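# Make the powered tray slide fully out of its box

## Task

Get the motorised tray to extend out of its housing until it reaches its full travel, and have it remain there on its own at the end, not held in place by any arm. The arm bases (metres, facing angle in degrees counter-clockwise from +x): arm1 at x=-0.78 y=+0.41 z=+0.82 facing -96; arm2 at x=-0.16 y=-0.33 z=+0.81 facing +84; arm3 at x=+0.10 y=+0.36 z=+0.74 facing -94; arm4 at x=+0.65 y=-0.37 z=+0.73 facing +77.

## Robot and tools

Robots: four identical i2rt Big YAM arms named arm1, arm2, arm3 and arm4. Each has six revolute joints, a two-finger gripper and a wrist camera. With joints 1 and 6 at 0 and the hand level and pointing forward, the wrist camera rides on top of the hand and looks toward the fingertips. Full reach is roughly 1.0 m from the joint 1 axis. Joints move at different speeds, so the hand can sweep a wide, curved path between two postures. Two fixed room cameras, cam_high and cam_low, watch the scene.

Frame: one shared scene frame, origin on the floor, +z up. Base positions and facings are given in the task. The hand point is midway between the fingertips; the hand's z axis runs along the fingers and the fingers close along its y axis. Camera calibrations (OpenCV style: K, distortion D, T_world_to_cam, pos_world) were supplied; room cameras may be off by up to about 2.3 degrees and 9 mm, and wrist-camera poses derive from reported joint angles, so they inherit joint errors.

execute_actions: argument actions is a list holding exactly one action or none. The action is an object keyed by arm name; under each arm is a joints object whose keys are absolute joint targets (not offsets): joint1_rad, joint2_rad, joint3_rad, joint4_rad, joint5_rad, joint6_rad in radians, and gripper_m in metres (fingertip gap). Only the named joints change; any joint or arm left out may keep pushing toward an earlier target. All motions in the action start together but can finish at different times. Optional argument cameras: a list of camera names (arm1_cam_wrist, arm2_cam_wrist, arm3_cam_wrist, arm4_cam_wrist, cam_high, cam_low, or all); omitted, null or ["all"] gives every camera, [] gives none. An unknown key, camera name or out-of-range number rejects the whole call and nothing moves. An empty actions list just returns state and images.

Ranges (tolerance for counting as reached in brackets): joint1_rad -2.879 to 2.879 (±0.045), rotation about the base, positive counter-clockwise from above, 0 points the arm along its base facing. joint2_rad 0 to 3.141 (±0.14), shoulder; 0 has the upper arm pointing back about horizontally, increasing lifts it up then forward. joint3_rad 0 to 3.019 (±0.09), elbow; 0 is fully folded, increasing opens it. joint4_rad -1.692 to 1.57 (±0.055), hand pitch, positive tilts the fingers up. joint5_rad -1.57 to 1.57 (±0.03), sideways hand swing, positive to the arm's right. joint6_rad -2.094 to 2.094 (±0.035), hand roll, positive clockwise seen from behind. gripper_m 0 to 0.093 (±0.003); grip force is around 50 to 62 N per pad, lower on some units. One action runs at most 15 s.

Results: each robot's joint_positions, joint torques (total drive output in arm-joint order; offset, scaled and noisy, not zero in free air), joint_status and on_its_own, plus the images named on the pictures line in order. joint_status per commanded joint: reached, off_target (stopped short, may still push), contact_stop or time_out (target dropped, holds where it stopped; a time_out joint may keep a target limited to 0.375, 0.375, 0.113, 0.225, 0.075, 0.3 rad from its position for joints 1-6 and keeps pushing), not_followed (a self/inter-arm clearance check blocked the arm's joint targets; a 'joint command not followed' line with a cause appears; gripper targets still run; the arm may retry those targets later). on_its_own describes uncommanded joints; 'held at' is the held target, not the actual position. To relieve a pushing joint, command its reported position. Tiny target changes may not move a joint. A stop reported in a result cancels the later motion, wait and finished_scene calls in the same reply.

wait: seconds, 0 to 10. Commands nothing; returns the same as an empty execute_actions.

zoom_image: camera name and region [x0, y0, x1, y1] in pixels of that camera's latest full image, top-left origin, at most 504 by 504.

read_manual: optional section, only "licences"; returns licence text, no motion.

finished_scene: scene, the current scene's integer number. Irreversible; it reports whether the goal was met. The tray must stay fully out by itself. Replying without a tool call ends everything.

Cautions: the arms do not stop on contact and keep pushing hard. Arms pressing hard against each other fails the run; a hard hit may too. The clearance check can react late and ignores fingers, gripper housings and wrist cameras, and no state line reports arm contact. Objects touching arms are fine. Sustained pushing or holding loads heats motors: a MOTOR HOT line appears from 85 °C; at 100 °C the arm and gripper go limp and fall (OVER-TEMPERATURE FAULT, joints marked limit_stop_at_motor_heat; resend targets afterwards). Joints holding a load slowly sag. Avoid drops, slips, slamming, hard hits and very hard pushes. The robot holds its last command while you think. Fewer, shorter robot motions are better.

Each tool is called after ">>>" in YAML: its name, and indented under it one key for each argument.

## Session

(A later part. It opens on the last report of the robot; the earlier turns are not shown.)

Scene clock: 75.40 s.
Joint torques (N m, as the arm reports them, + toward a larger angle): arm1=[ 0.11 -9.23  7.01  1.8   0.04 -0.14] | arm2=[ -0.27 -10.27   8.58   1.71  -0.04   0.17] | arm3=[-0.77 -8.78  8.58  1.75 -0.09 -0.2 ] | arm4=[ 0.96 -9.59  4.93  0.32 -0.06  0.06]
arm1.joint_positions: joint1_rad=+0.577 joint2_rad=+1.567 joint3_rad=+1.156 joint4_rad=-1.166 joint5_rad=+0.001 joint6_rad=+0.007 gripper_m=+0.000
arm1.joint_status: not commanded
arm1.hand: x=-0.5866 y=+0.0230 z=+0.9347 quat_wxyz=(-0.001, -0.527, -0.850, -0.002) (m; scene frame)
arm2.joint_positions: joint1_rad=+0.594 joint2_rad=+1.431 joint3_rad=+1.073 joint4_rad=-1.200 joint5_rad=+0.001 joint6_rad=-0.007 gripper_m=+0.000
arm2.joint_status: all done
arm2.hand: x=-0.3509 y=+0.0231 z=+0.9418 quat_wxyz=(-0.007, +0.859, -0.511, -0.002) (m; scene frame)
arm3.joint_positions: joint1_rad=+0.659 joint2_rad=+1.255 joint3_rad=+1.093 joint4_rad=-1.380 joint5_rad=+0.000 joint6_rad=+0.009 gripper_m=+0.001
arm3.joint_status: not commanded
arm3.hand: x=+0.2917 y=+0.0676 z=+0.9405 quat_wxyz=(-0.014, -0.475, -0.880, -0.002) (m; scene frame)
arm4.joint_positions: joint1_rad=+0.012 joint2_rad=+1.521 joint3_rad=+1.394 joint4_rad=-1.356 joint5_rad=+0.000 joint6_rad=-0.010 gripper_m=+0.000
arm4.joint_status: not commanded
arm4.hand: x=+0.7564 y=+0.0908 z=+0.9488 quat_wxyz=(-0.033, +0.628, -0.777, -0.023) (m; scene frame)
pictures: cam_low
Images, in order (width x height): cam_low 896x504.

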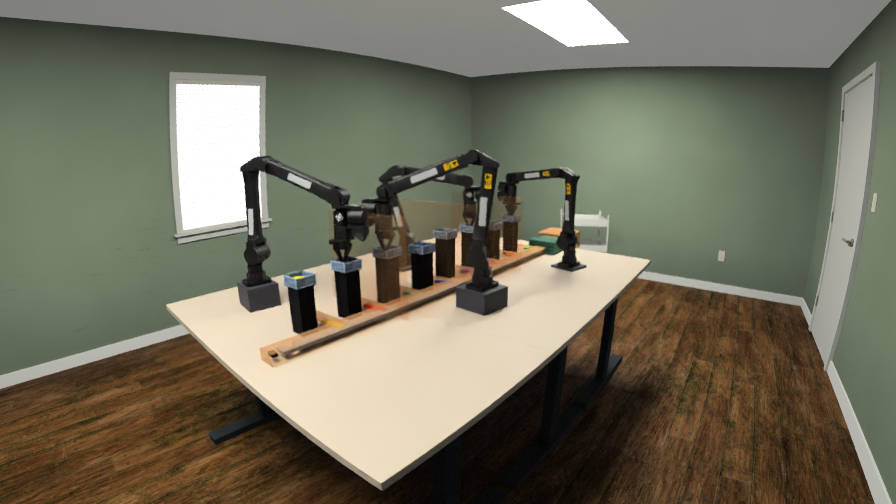

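>>> wait:
  seconds: 8

Scene clock: 83.67 s.
Joint torques (N m, as the arm reports them, + toward a larger angle): arm1=[-0.09 -9.21  6.97  1.78  0.03 -0.15] | arm2=[ -0.18 -10.66   8.55   1.51  -0.08   0.2 ] | arm3=[-0.75 -8.81  8.57  1.76 -0.09 -0.2 ] | arm4=[ 0.94 -9.63  4.93  0.32 -0.06  0.06]
arm1.joint_positions: joint1_rad=+0.577 joint2_rad=+1.567 joint3_rad=+1.156 joint4_rad=-1.166 joint5_rad=+0.001 joint6_rad=+0.007 gripper_m=+0.000
arm1.joint_status: not commanded
arm1.hand: x=-0.5866 y=+0.0230 z=+0.9347 quat_wxyz=(-0.001, -0.527, -0.850, -0.002) (m; scene frame)
arm2.joint_positions: joint1_rad=+0.594 joint2_rad=+1.431 joint3_rad=+1.073 joint4_rad=-1.200 joint5_rad=+0.001 joint6_rad=-0.007 gripper_m=+0.000
arm2.joint_status: all done
arm2.hand: x=-0.3509 y=+0.0231 z=+0.9418 quat_wxyz=(-0.007, +0.859, -0.511, -0.002) (m; scene frame)
arm3.joint_positions: joint1_rad=+0.659 joint2_rad=+1.255 joint3_rad=+1.093 joint4_rad=-1.380 joint5_rad=+0.000 joint6_rad=+0.009 gripper_m=+0.001
arm3.joint_status: not commanded
arm3.hand: x=+0.2917 y=+0.0676 z=+0.9405 quat_wxyz=(-0.014, -0.475, -0.880, -0.002) (m; scene frame)
arm4.joint_positions: joint1_rad=+0.012 joint2_rad=+1.521 joint3_rad=+1.394 joint4_rad=-1.356 joint5_rad=+0.000 joint6_rad=-0.010 gripper_m=+0.000
arm4.joint_status: not commanded
arm4.hand: x=+0.7564 y=+0.0908 z=+0.9488 quat_wxyz=(-0.033, +0.628, -0.777, -0.023) (m; scene frame)
wait: 8.00 s; at rest from the start
pictures: arm1_cam_wrist, arm2_cam_wrist, arm3_cam_wrist, arm4_cam_wrist, cam_high, cam_low
camera_calibration (this result's frames):
arm1_cam_wrist: T_world_to_cam=[[-0.895848, -0.444135, -0.0141692, -0.50316], [-0.365659, 0.718687, 0.591425, -0.77966], [-0.252489, 0.535007, -0.806236, 0.714116], [0, 0, 0, 1]] pos_world=[-0.555537, -0.045197, 1.02973]
arm2_cam_wrist: T_world_to_cam=[[0.875278, 0.48309, 0.0226486, 0.272695], [0.380781, -0.717271, 0.583548, -0.395199], [0.298151, -0.502143, -0.811763, 1.00843], [0, 0, 0, 1]] pos_world=[-0.388863, 0.0911734, 1.04304]
arm3_cam_wrist: T_world_to_cam=[[-0.836266, -0.547973, -0.0196137, 0.296204], [-0.459149, 0.680261, 0.571338, -0.448328], [-0.299735, 0.486796, -0.82048, 0.953939], [0, 0, 0, 1]] pos_world=[0.327785, 0.0029181, 1.04464]
arm4_cam_wrist: T_world_to_cam=[[0.977986, -0.208006, 0.0166439, -0.738561], [-0.185497, -0.830075, 0.525896, -0.277516], [-0.095574, -0.517406, -0.850386, 1.05063], [0, 0, 0, 1]] pos_world=[0.771237, 0.15962, 1.05168]
Images, in order (width x height): arm1_cam_wrist 896x504, arm2_cam_wrist 896x504, arm3_cam_wrist 896x504, arm4_cam_wrist 896x504, cam_high 896x504, cam_low 896x504.

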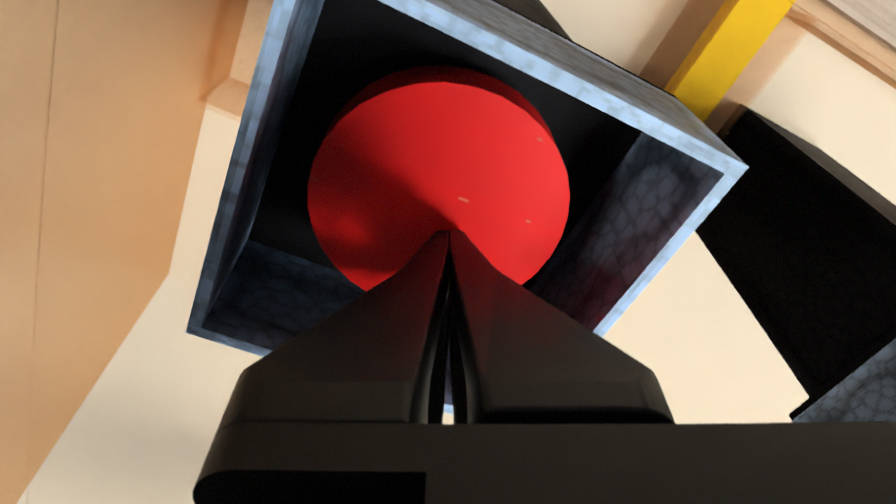

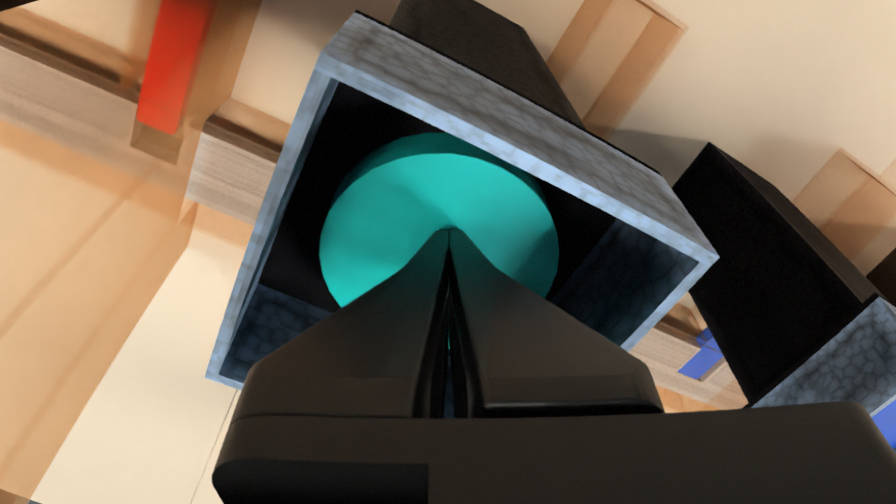

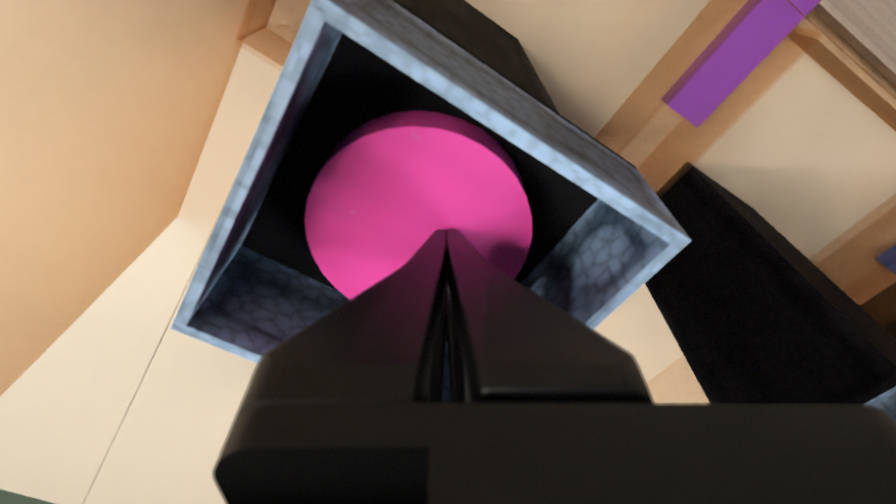

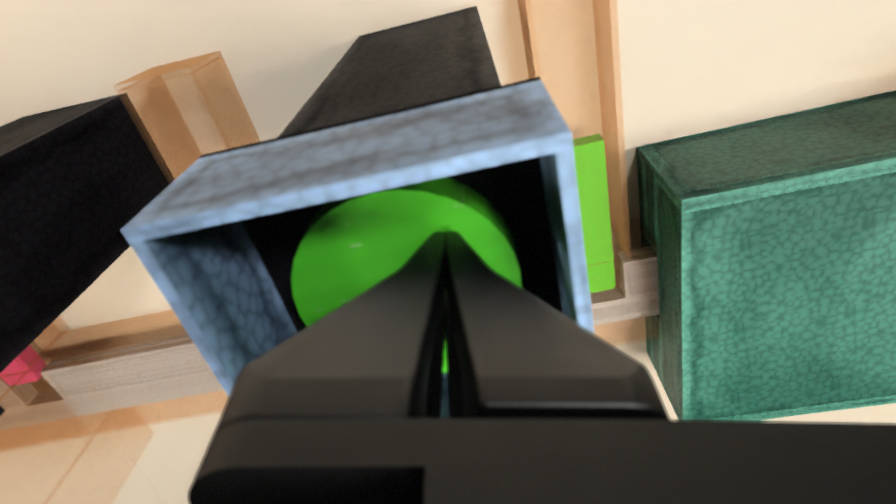

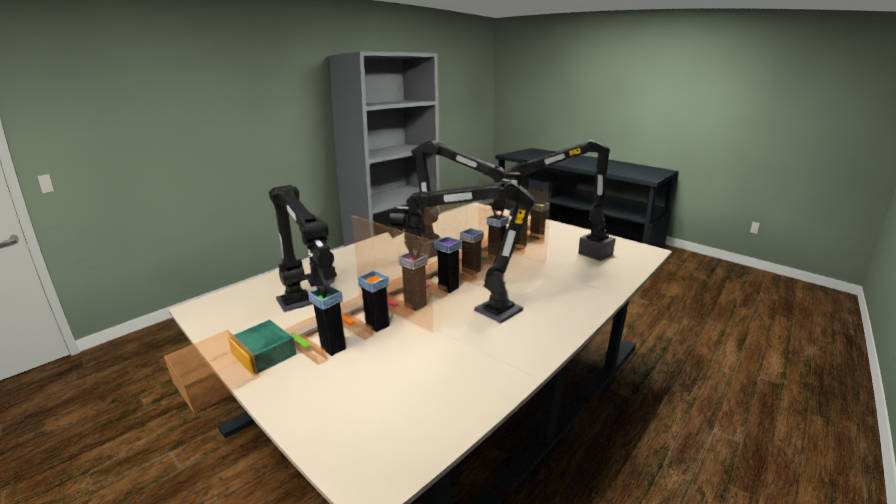

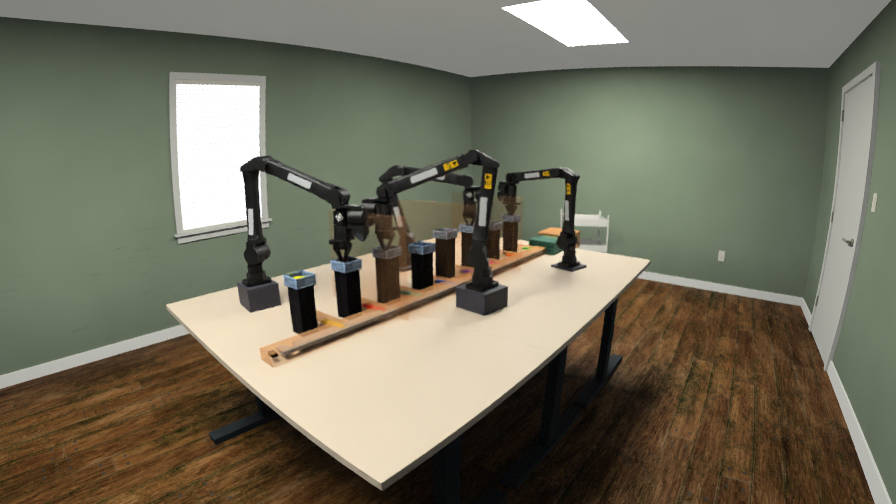

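>>> wait:
  seconds: 10

Scene clock: 93.97 s.
Joint torques (N m, as the arm reports them, + toward a larger angle): arm1=[ 0.01 -9.36  6.94  1.8   0.03 -0.13] | arm2=[ -0.13 -11.06   8.62   1.66  -0.1    0.16] | arm3=[-0.83 -8.73  8.61  1.78 -0.09 -0.2 ] | arm4=[ 0.98 -9.57  4.94  0.33 -0.06  0.06]
arm1.joint_positions: joint1_rad=+0.577 joint2_rad=+1.567 joint3_rad=+1.156 joint4_rad=-1.166 joint5_rad=+0.001 joint6_rad=+0.007 gripper_m=+0.000
arm1.joint_status: not commanded
arm1.hand: x=-0.5866 y=+0.0230 z=+0.9347 quat_wxyz=(-0.001, -0.527, -0.850, -0.002) (m; scene frame)
arm2.joint_positions: joint1_rad=+0.594 joint2_rad=+1.431 joint3_rad=+1.073 joint4_rad=-1.200 joint5_rad=+0.001 joint6_rad=-0.007 gripper_m=+0.000
arm2.joint_status: all done
arm2.hand: x=-0.3509 y=+0.0231 z=+0.9418 quat_wxyz=(-0.007, +0.859, -0.511, -0.002) (m; scene frame)
arm3.joint_positions: joint1_rad=+0.659 joint2_rad=+1.255 joint3_rad=+1.093 joint4_rad=-1.380 joint5_rad=+0.000 joint6_rad=+0.009 gripper_m=+0.001
arm3.joint_status: not commanded
arm3.hand: x=+0.2917 y=+0.0676 z=+0.9405 quat_wxyz=(-0.014, -0.475, -0.880, -0.002) (m; scene frame)
arm4.joint_positions: joint1_rad=+0.012 joint2_rad=+1.521 joint3_rad=+1.394 joint4_rad=-1.356 joint5_rad=+0.000 joint6_rad=-0.010 gripper_m=+0.000
arm4.joint_status: not commanded
arm4.hand: x=+0.7564 y=+0.0908 z=+0.9488 quat_wxyz=(-0.033, +0.628, -0.777, -0.023) (m; scene frame)
wait: 10.00 s; at rest from the start
pictures: arm1_cam_wrist, arm2_cam_wrist, arm3_cam_wrist, arm4_cam_wrist, cam_high, cam_low
camera_calibration (this result's frames):
arm1_cam_wrist: T_world_to_cam=[[-0.895848, -0.444135, -0.0141692, -0.50316], [-0.365659, 0.718687, 0.591425, -0.77966], [-0.252489, 0.535007, -0.806236, 0.714116], [0, 0, 0, 1]] pos_world=[-0.555537, -0.045197, 1.02973]
arm2_cam_wrist: T_world_to_cam=[[0.875278, 0.48309, 0.0226486, 0.272695], [0.380781, -0.717271, 0.583548, -0.395199], [0.298151, -0.502143, -0.811763, 1.00843], [0, 0, 0, 1]] pos_world=[-0.388863, 0.0911734, 1.04304]
arm3_cam_wrist: T_world_to_cam=[[-0.836266, -0.547973, -0.0196137, 0.296204], [-0.459149, 0.680261, 0.571338, -0.448328], [-0.299735, 0.486796, -0.82048, 0.953939], [0, 0, 0, 1]] pos_world=[0.327785, 0.0029181, 1.04464]
arm4_cam_wrist: T_world_to_cam=[[0.977986, -0.208006, 0.0166439, -0.738561], [-0.185497, -0.830075, 0.525896, -0.277516], [-0.095574, -0.517406, -0.850386, 1.05063], [0, 0, 0, 1]] pos_world=[0.771237, 0.15962, 1.05168]
Images, in order (width x height): arm1_cam_wrist 896x504, arm2_cam_wrist 896x504, arm3_cam_wrist 896x504, arm4_cam_wrist 896x504, cam_high 896x504, cam_low 896x504.

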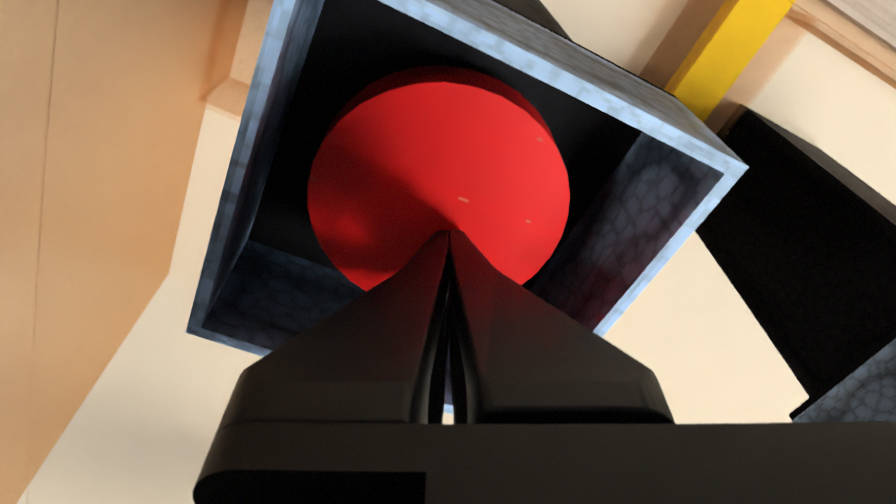

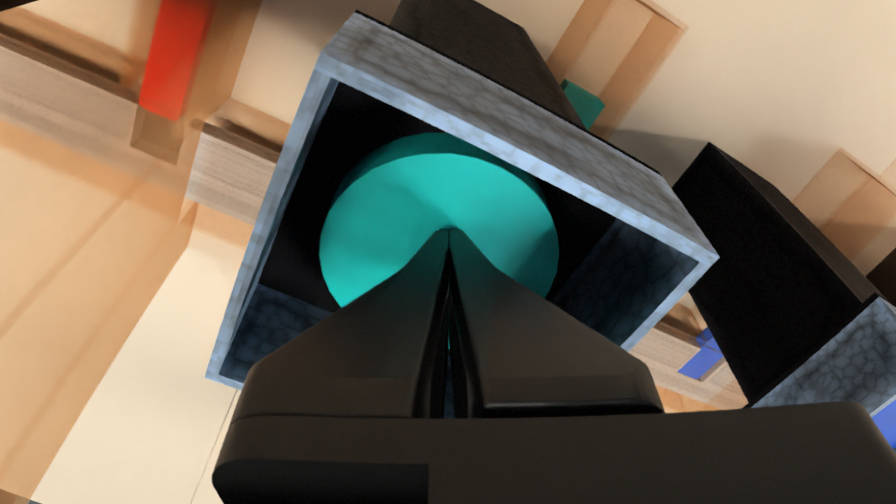

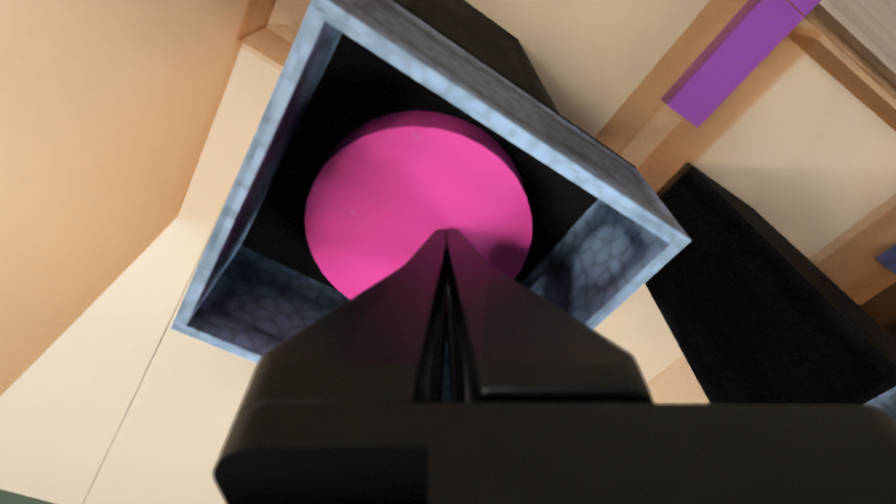

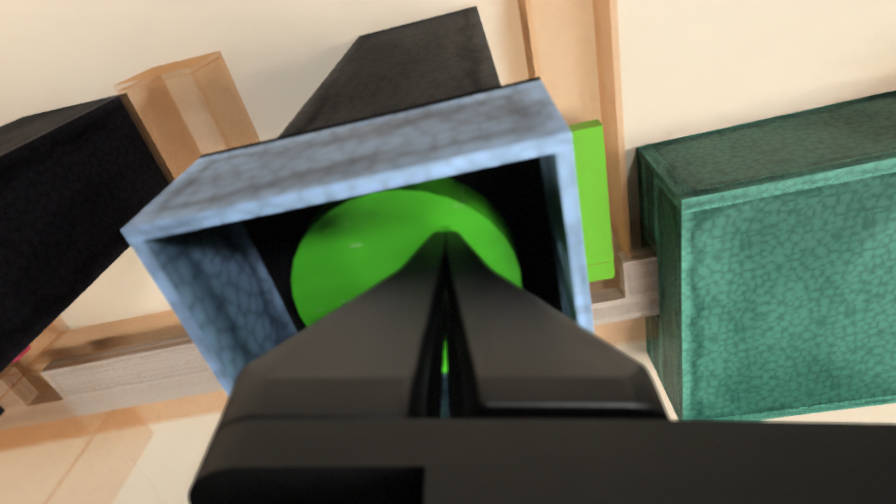

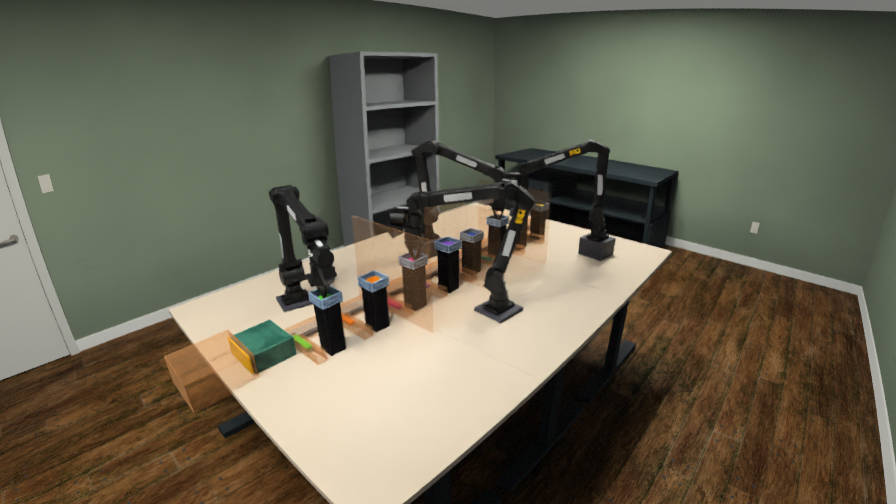

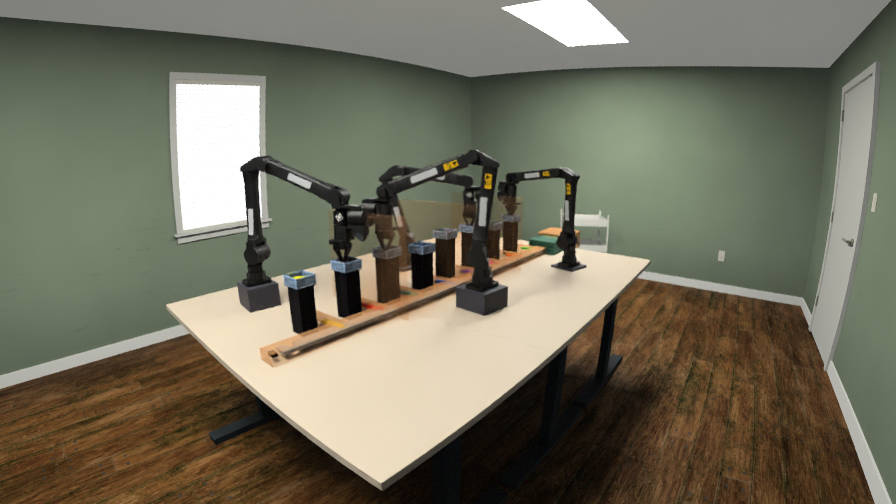

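>>> execute_actions:
  actions:
    - {"arm1": {"joints": {"joint1_rad": 0.571, "joint2_rad": 1.50, "joint3_rad": 1.27, "joint4_rad": -1.34}}}
  cameras: ["arm2_cam_wrist"]

Scene clock: 95.20 s.
Joint torques (N m, as the arm reports them, + toward a larger angle): arm1=[ 0.08 -9.58  9.85  0.47  0.04 -0.15] | arm2=[  0.17 -11.01   8.59   1.63  -0.07   0.2 ] | arm3=[-0.79 -8.84  8.6   1.77 -0.1  -0.2 ] | arm4=[ 0.96 -9.58  4.95  0.33 -0.06  0.06]
arm1.joint_positions: joint1_rad=+0.577 joint2_rad=+1.499 joint3_rad=+1.226 joint4_rad=-1.331 joint5_rad=+0.001 joint6_rad=+0.007 gripper_m=+0.000
arm1.joint_status: all done
arm1.hand: x=-0.5936 y=+0.0363 z=+0.9882 quat_wxyz=(+0.011, -0.527, -0.850, -0.008) (m; scene frame)
arm2.joint_positions: joint1_rad=+0.594 joint2_rad=+1.431 joint3_rad=+1.073 joint4_rad=-1.200 joint5_rad=+0.001 joint6_rad=-0.007 gripper_m=+0.000
arm2.joint_status: not commanded
arm2.hand: x=-0.3509 y=+0.0231 z=+0.9418 quat_wxyz=(-0.007, +0.859, -0.511, -0.002) (m; scene frame)
arm3.joint_positions: joint1_rad=+0.659 joint2_rad=+1.255 joint3_rad=+1.093 joint4_rad=-1.380 joint5_rad=+0.000 joint6_rad=+0.009 gripper_m=+0.001
arm3.joint_status: not commanded
arm3.hand: x=+0.2917 y=+0.0676 z=+0.9405 quat_wxyz=(-0.014, -0.475, -0.880, -0.002) (m; scene frame)
arm4.joint_positions: joint1_rad=+0.012 joint2_rad=+1.521 joint3_rad=+1.394 joint4_rad=-1.356 joint5_rad=+0.000 joint6_rad=-0.010 gripper_m=+0.000
arm4.joint_status: not commanded
arm4.hand: x=+0.7564 y=+0.0908 z=+0.9488 quat_wxyz=(-0.033, +0.628, -0.777, -0.023) (m; scene frame)
pictures: arm2_cam_wrist
camera_calibration (this result's frames):
arm2_cam_wrist: T_world_to_cam=[[0.875278, 0.48309, 0.0226486, 0.272695], [0.380781, -0.717271, 0.583548, -0.395199], [0.298151, -0.502143, -0.811763, 1.00843], [0, 0, 0, 1]] pos_world=[-0.388863, 0.0911734, 1.04304]
Images, in order (width x height): arm2_cam_wrist 896x504.

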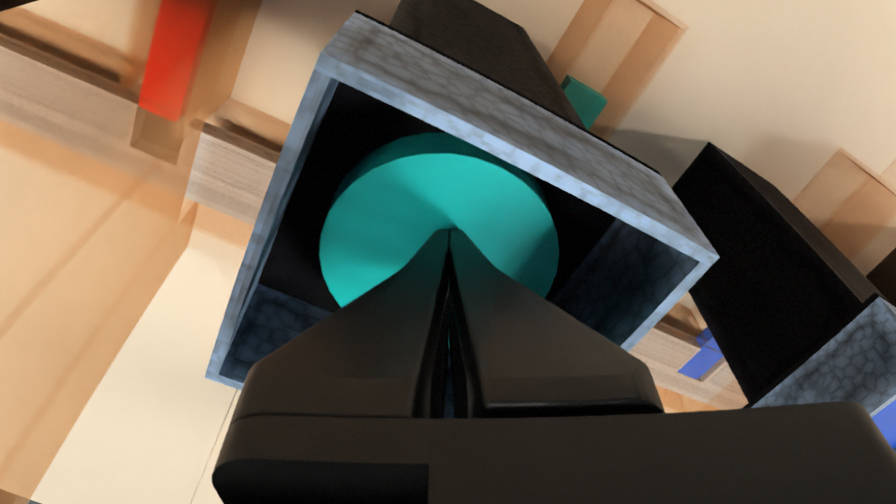

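>>> execute_actions:
  actions:
    - {"arm1": {"joints": {"joint1_rad": 0.060, "joint2_rad": 1.397, "joint3_rad": 1.134, "joint4_rad": -1.307}}}
  cameras: []

>>> execute_actions:
  actions:
    - {"arm1": {"joints": {"joint1_rad": 0.060, "joint2_rad": 1.490, "joint3_rad": 1.036, "joint4_rad": -1.117}}}
  cameras: ["arm2_cam_wrist", "arm1_cam_wrist"]

Scene clock: 96.50 s.
Joint torques (N m, as the arm reports them, + toward a larger angle): arm1=[ 1.06 -8.53  7.    1.09  0.04 -0.15] | arm2=[ -0.01 -10.88   8.55   1.68  -0.05   0.18] | arm3=[-0.79 -8.74  8.58  1.79 -0.1  -0.2 ] | arm4=[ 0.96 -9.61  4.95  0.32 -0.06  0.06]
arm1.joint_positions: joint1_rad=+0.055 joint2_rad=+1.398 joint3_rad=+1.138 joint4_rad=-1.312 joint5_rad=+0.001 joint6_rad=+0.007 gripper_m=+0.000
arm1.joint_status: all done
arm1.hand: x=-0.8055 y=+0.0217 z=+0.9935 quat_wxyz=(-0.003, -0.729, -0.684, -0.001) (m; scene frame)
arm2.joint_positions: joint1_rad=+0.594 joint2_rad=+1.431 joint3_rad=+1.073 joint4_rad=-1.200 joint5_rad=+0.001 joint6_rad=-0.007 gripper_m=+0.000
arm2.joint_status: not commanded
arm2.hand: x=-0.3509 y=+0.0231 z=+0.9418 quat_wxyz=(-0.007, +0.859, -0.511, -0.002) (m; scene frame)
arm3.joint_positions: joint1_rad=+0.659 joint2_rad=+1.255 joint3_rad=+1.093 joint4_rad=-1.380 joint5_rad=+0.000 joint6_rad=+0.009 gripper_m=+0.001
arm3.joint_status: not commanded
arm3.hand: x=+0.2917 y=+0.0676 z=+0.9405 quat_wxyz=(-0.014, -0.475, -0.880, -0.002) (m; scene frame)
arm4.joint_positions: joint1_rad=+0.012 joint2_rad=+1.521 joint3_rad=+1.394 joint4_rad=-1.356 joint5_rad=+0.000 joint6_rad=-0.010 gripper_m=+0.000
arm4.joint_status: not commanded
arm4.hand: x=+0.7564 y=+0.0908 z=+0.9488 quat_wxyz=(-0.033, +0.628, -0.777, -0.023) (m; scene frame)
pictures: none
No camera images: the call's "cameras" was empty. Leave "cameras" out to get every camera's image.

Scene clock: 97.43 s.
Joint torques (N m, as the arm reports them, + toward a larger angle): arm1=[ 1.15 -7.9   7.09  1.64  0.04 -0.13] | arm2=[  0.04 -11.13   8.65   1.63  -0.09   0.19] | arm3=[-0.78 -8.85  8.59  1.78 -0.09 -0.2 ] | arm4=[ 0.96 -9.59  4.94  0.33 -0.06  0.06]
arm1.joint_positions: joint1_rad=+0.055 joint2_rad=+1.478 joint3_rad=+1.031 joint4_rad=-1.137 joint5_rad=+0.001 joint6_rad=+0.007 gripper_m=+0.000
arm1.joint_status: all done
arm1.hand: x=-0.8052 y=+0.0184 z=+0.9255 quat_wxyz=(+0.001, -0.729, -0.685, -0.006) (m; scene frame)
arm2.joint_positions: joint1_rad=+0.594 joint2_rad=+1.431 joint3_rad=+1.073 joint4_rad=-1.200 joint5_rad=+0.001 joint6_rad=-0.007 gripper_m=+0.000
arm2.joint_status: not commanded
arm2.hand: x=-0.3509 y=+0.0231 z=+0.9418 quat_wxyz=(-0.007, +0.859, -0.511, -0.002) (m; scene frame)
arm3.joint_positions: joint1_rad=+0.659 joint2_rad=+1.255 joint3_rad=+1.093 joint4_rad=-1.380 joint5_rad=+0.000 joint6_rad=+0.009 gripper_m=+0.001
arm3.joint_status: not commanded
arm3.hand: x=+0.2917 y=+0.0676 z=+0.9405 quat_wxyz=(-0.014, -0.475, -0.880, -0.002) (m; scene frame)
arm4.joint_positions: joint1_rad=+0.012 joint2_rad=+1.521 joint3_rad=+1.394 joint4_rad=-1.356 joint5_rad=+0.000 joint6_rad=-0.010 gripper_m=+0.000
arm4.joint_status: not commanded
arm4.hand: x=+0.7564 y=+0.0908 z=+0.9488 quat_wxyz=(-0.033, +0.628, -0.777, -0.023) (m; scene frame)
pictures: arm1_cam_wrist, arm2_cam_wrist
camera_calibration (this result's frames):
arm1_cam_wrist: T_world_to_cam=[[-0.997911, 0.0624051, -0.0167233, -0.790375], [0.0399892, 0.79992, 0.598773, -0.532551], [0.0507437, 0.596853, -0.800744, 0.891889], [0, 0, 0, 1]] pos_world=[-0.812685, -0.0570046, 1.01983]
arm2_cam_wrist: T_world_to_cam=[[0.875278, 0.48309, 0.0226486, 0.272695], [0.380781, -0.717271, 0.583548, -0.395199], [0.298151, -0.502143, -0.811763, 1.00843], [0, 0, 0, 1]] pos_world=[-0.388863, 0.0911734, 1.04304]
Images, in order (width x height): arm1_cam_wrist 896x504, arm2_cam_wrist 896x504.

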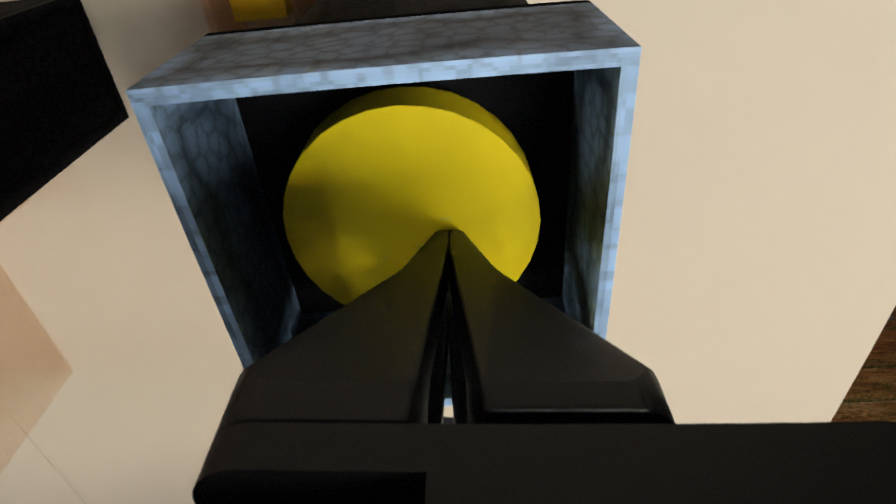

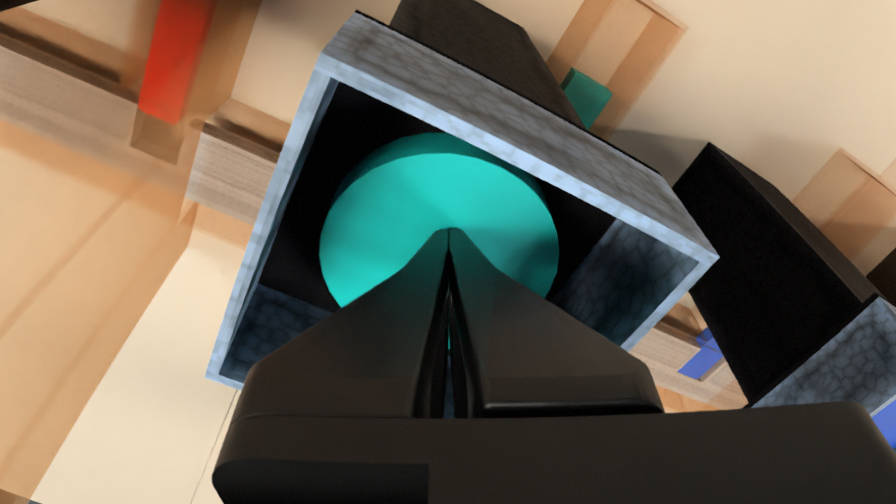

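>>> wait:
  seconds: 5

Scene clock: 102.53 s.
Joint torques (N m, as the arm reports them, + toward a larger angle): arm1=[ 0.97 -8.09  7.08  1.71  0.04 -0.14] | arm2=[  0.12 -10.93   8.54   1.68  -0.07   0.16] | arm3=[-0.79 -8.78  8.6   1.75 -0.09 -0.2 ] | arm4=[ 0.95 -9.6   4.93  0.33 -0.06  0.06]
arm1.joint_positions: joint1_rad=+0.055 joint2_rad=+1.478 joint3_rad=+1.031 joint4_rad=-1.137 joint5_rad=+0.001 joint6_rad=+0.007 gripper_m=+0.000
arm1.joint_status: all done
arm1.hand: x=-0.8052 y=+0.0184 z=+0.9255 quat_wxyz=(+0.001, -0.729, -0.685, -0.006) (m; scene frame)
arm2.joint_positions: joint1_rad=+0.594 joint2_rad=+1.431 joint3_rad=+1.073 joint4_rad=-1.200 joint5_rad=+0.001 joint6_rad=-0.007 gripper_m=+0.000
arm2.joint_status: not commanded
arm2.hand: x=-0.3509 y=+0.0231 z=+0.9418 quat_wxyz=(-0.007, +0.859, -0.511, -0.002) (m; scene frame)
arm3.joint_positions: joint1_rad=+0.659 joint2_rad=+1.255 joint3_rad=+1.093 joint4_rad=-1.380 joint5_rad=+0.000 joint6_rad=+0.009 gripper_m=+0.001
arm3.joint_status: not commanded
arm3.hand: x=+0.2917 y=+0.0676 z=+0.9405 quat_wxyz=(-0.014, -0.475, -0.880, -0.002) (m; scene frame)
arm4.joint_positions: joint1_rad=+0.012 joint2_rad=+1.521 joint3_rad=+1.394 joint4_rad=-1.356 joint5_rad=+0.000 joint6_rad=-0.010 gripper_m=+0.000
arm4.joint_status: not commanded
arm4.hand: x=+0.7564 y=+0.0908 z=+0.9488 quat_wxyz=(-0.033, +0.628, -0.777, -0.023) (m; scene frame)
wait: 5.00 s; at rest by 0.17 s
pictures: arm1_cam_wrist, arm2_cam_wrist, arm3_cam_wrist, arm4_cam_wrist, cam_high, cam_low
camera_calibration (this result's frames):
arm1_cam_wrist: T_world_to_cam=[[-0.997911, 0.0624051, -0.0167233, -0.790375], [0.0399892, 0.79992, 0.598773, -0.532551], [0.0507437, 0.596853, -0.800744, 0.891889], [0, 0, 0, 1]] pos_world=[-0.812685, -0.0570046, 1.01983]
arm2_cam_wrist: T_world_to_cam=[[0.875278, 0.48309, 0.0226486, 0.272695], [0.380781, -0.717271, 0.583548, -0.395199], [0.298151, -0.502143, -0.811763, 1.00843], [0, 0, 0, 1]] pos_world=[-0.388863, 0.0911734, 1.04304]
arm3_cam_wrist: T_world_to_cam=[[-0.836266, -0.547973, -0.0196137, 0.296204], [-0.459149, 0.680261, 0.571338, -0.448328], [-0.299735, 0.486796, -0.82048, 0.953939], [0, 0, 0, 1]] pos_world=[0.327785, 0.0029181, 1.04464]
arm4_cam_wrist: T_world_to_cam=[[0.977986, -0.208006, 0.0166439, -0.738561], [-0.185497, -0.830075, 0.525896, -0.277516], [-0.095574, -0.517406, -0.850386, 1.05063], [0, 0, 0, 1]] pos_world=[0.771237, 0.15962, 1.05168]
Images, in order (width x height): arm1_cam_wrist 896x504, arm2_cam_wrist 896x504, arm3_cam_wrist 896x504, arm4_cam_wrist 896x504, cam_high 896x504, cam_low 896x504.

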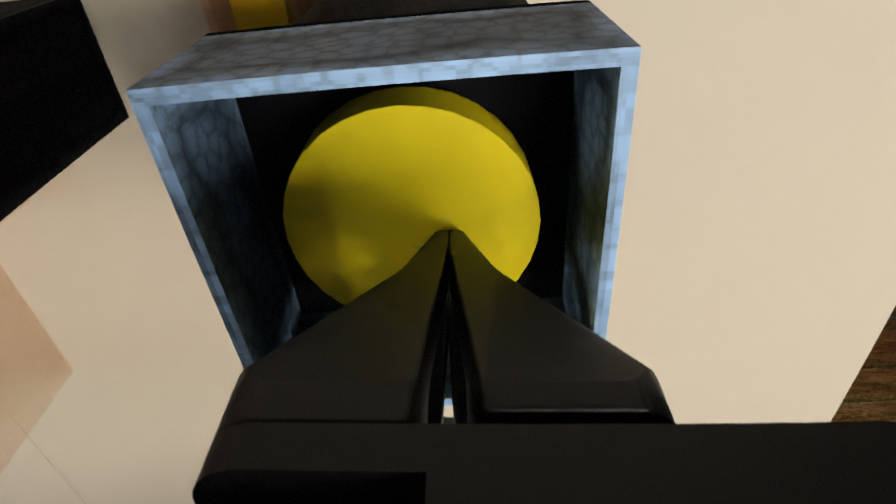

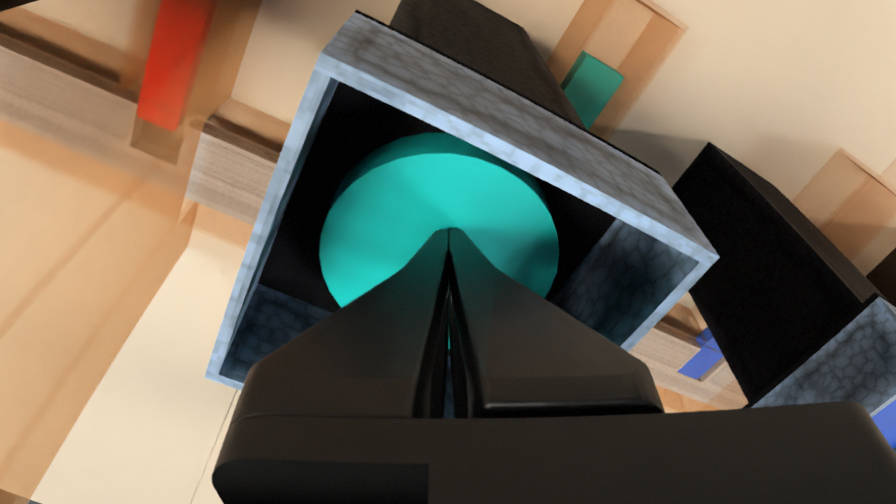

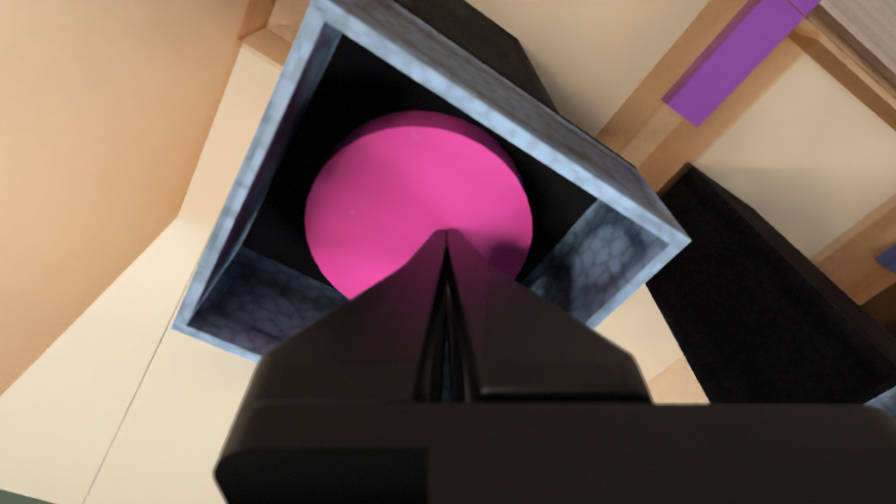

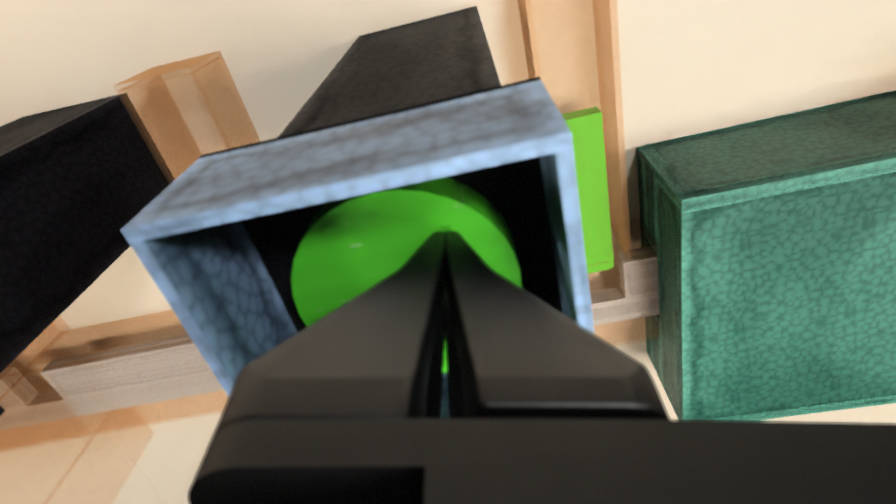

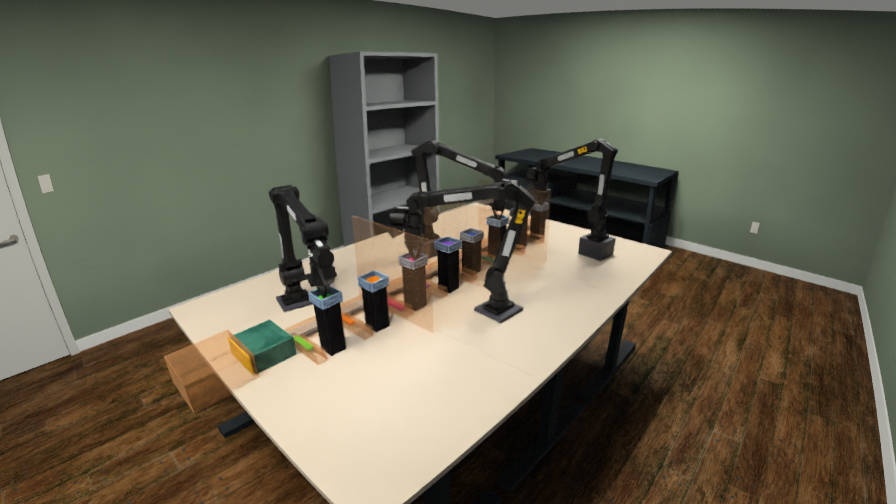

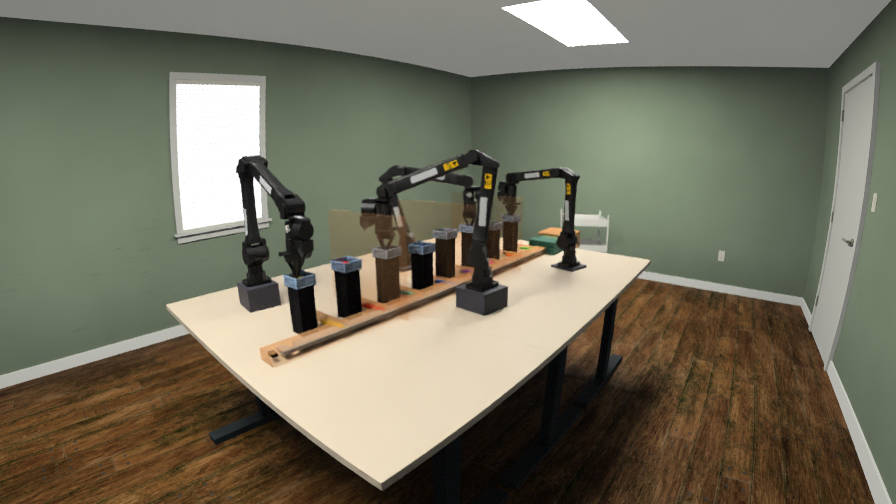

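>>> execute_actions:
  actions: []
  cameras: ["arm2_cam_wrist"]

Scene clock: 103.93 s.
Joint torques (N m, as the arm reports them, + toward a larger angle): arm1=[ 0.99 -8.08  7.11  1.69  0.03 -0.15] | arm2=[  0.03 -11.03   8.56   1.53  -0.07   0.22] | arm3=[-0.77 -8.81  8.6   1.78 -0.09 -0.2 ] | arm4=[ 0.99 -9.6   4.94  0.34 -0.06  0.06]
arm1.joint_positions: joint1_rad=+0.055 joint2_rad=+1.478 joint3_rad=+1.031 joint4_rad=-1.137 joint5_rad=+0.001 joint6_rad=+0.007 gripper_m=+0.000
arm1.joint_status: all done
arm1.hand: x=-0.8052 y=+0.0184 z=+0.9255 quat_wxyz=(+0.001, -0.729, -0.685, -0.006) (m; scene frame)
arm2.joint_positions: joint1_rad=+0.594 joint2_rad=+1.431 joint3_rad=+1.073 joint4_rad=-1.200 joint5_rad=+0.001 joint6_rad=-0.007 gripper_m=+0.000
arm2.joint_status: not commanded
arm2.hand: x=-0.3509 y=+0.0231 z=+0.9418 quat_wxyz=(-0.007, +0.859, -0.511, -0.002) (m; scene frame)
arm3.joint_positions: joint1_rad=+0.659 joint2_rad=+1.255 joint3_rad=+1.093 joint4_rad=-1.380 joint5_rad=+0.000 joint6_rad=+0.009 gripper_m=+0.001
arm3.joint_status: not commanded
arm3.hand: x=+0.2917 y=+0.0676 z=+0.9405 quat_wxyz=(-0.014, -0.475, -0.880, -0.002) (m; scene frame)
arm4.joint_positions: joint1_rad=+0.012 joint2_rad=+1.521 joint3_rad=+1.394 joint4_rad=-1.356 joint5_rad=+0.000 joint6_rad=-0.010 gripper_m=+0.000
arm4.joint_status: not commanded
arm4.hand: x=+0.7564 y=+0.0908 z=+0.9488 quat_wxyz=(-0.033, +0.628, -0.777, -0.023) (m; scene frame)
pictures: arm2_cam_wrist
camera_calibration (this result's frames):
arm2_cam_wrist: T_world_to_cam=[[0.875278, 0.48309, 0.0226486, 0.272695], [0.380781, -0.717271, 0.583548, -0.395199], [0.298151, -0.502143, -0.811763, 1.00843], [0, 0, 0, 1]] pos_world=[-0.388863, 0.0911734, 1.04304]
Images, in order (width x height): arm2_cam_wrist 896x504.

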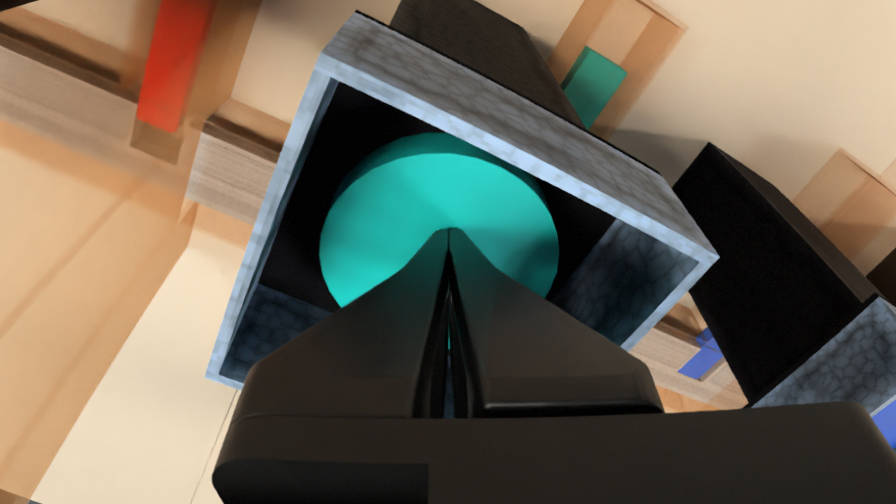

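>>> zoom_image:
  camera: "arm2_cam_wrist"
  region: [80, 0, 300, 200]

Region (80, 0, 300, 200) of arm2_cam_wrist's 896x504 image, scaled by 2.291, with more detail than that image has; it fills the top 458 rows of this view, and the rest is white.

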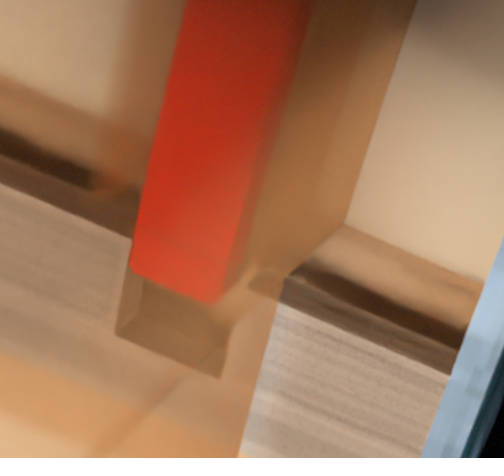

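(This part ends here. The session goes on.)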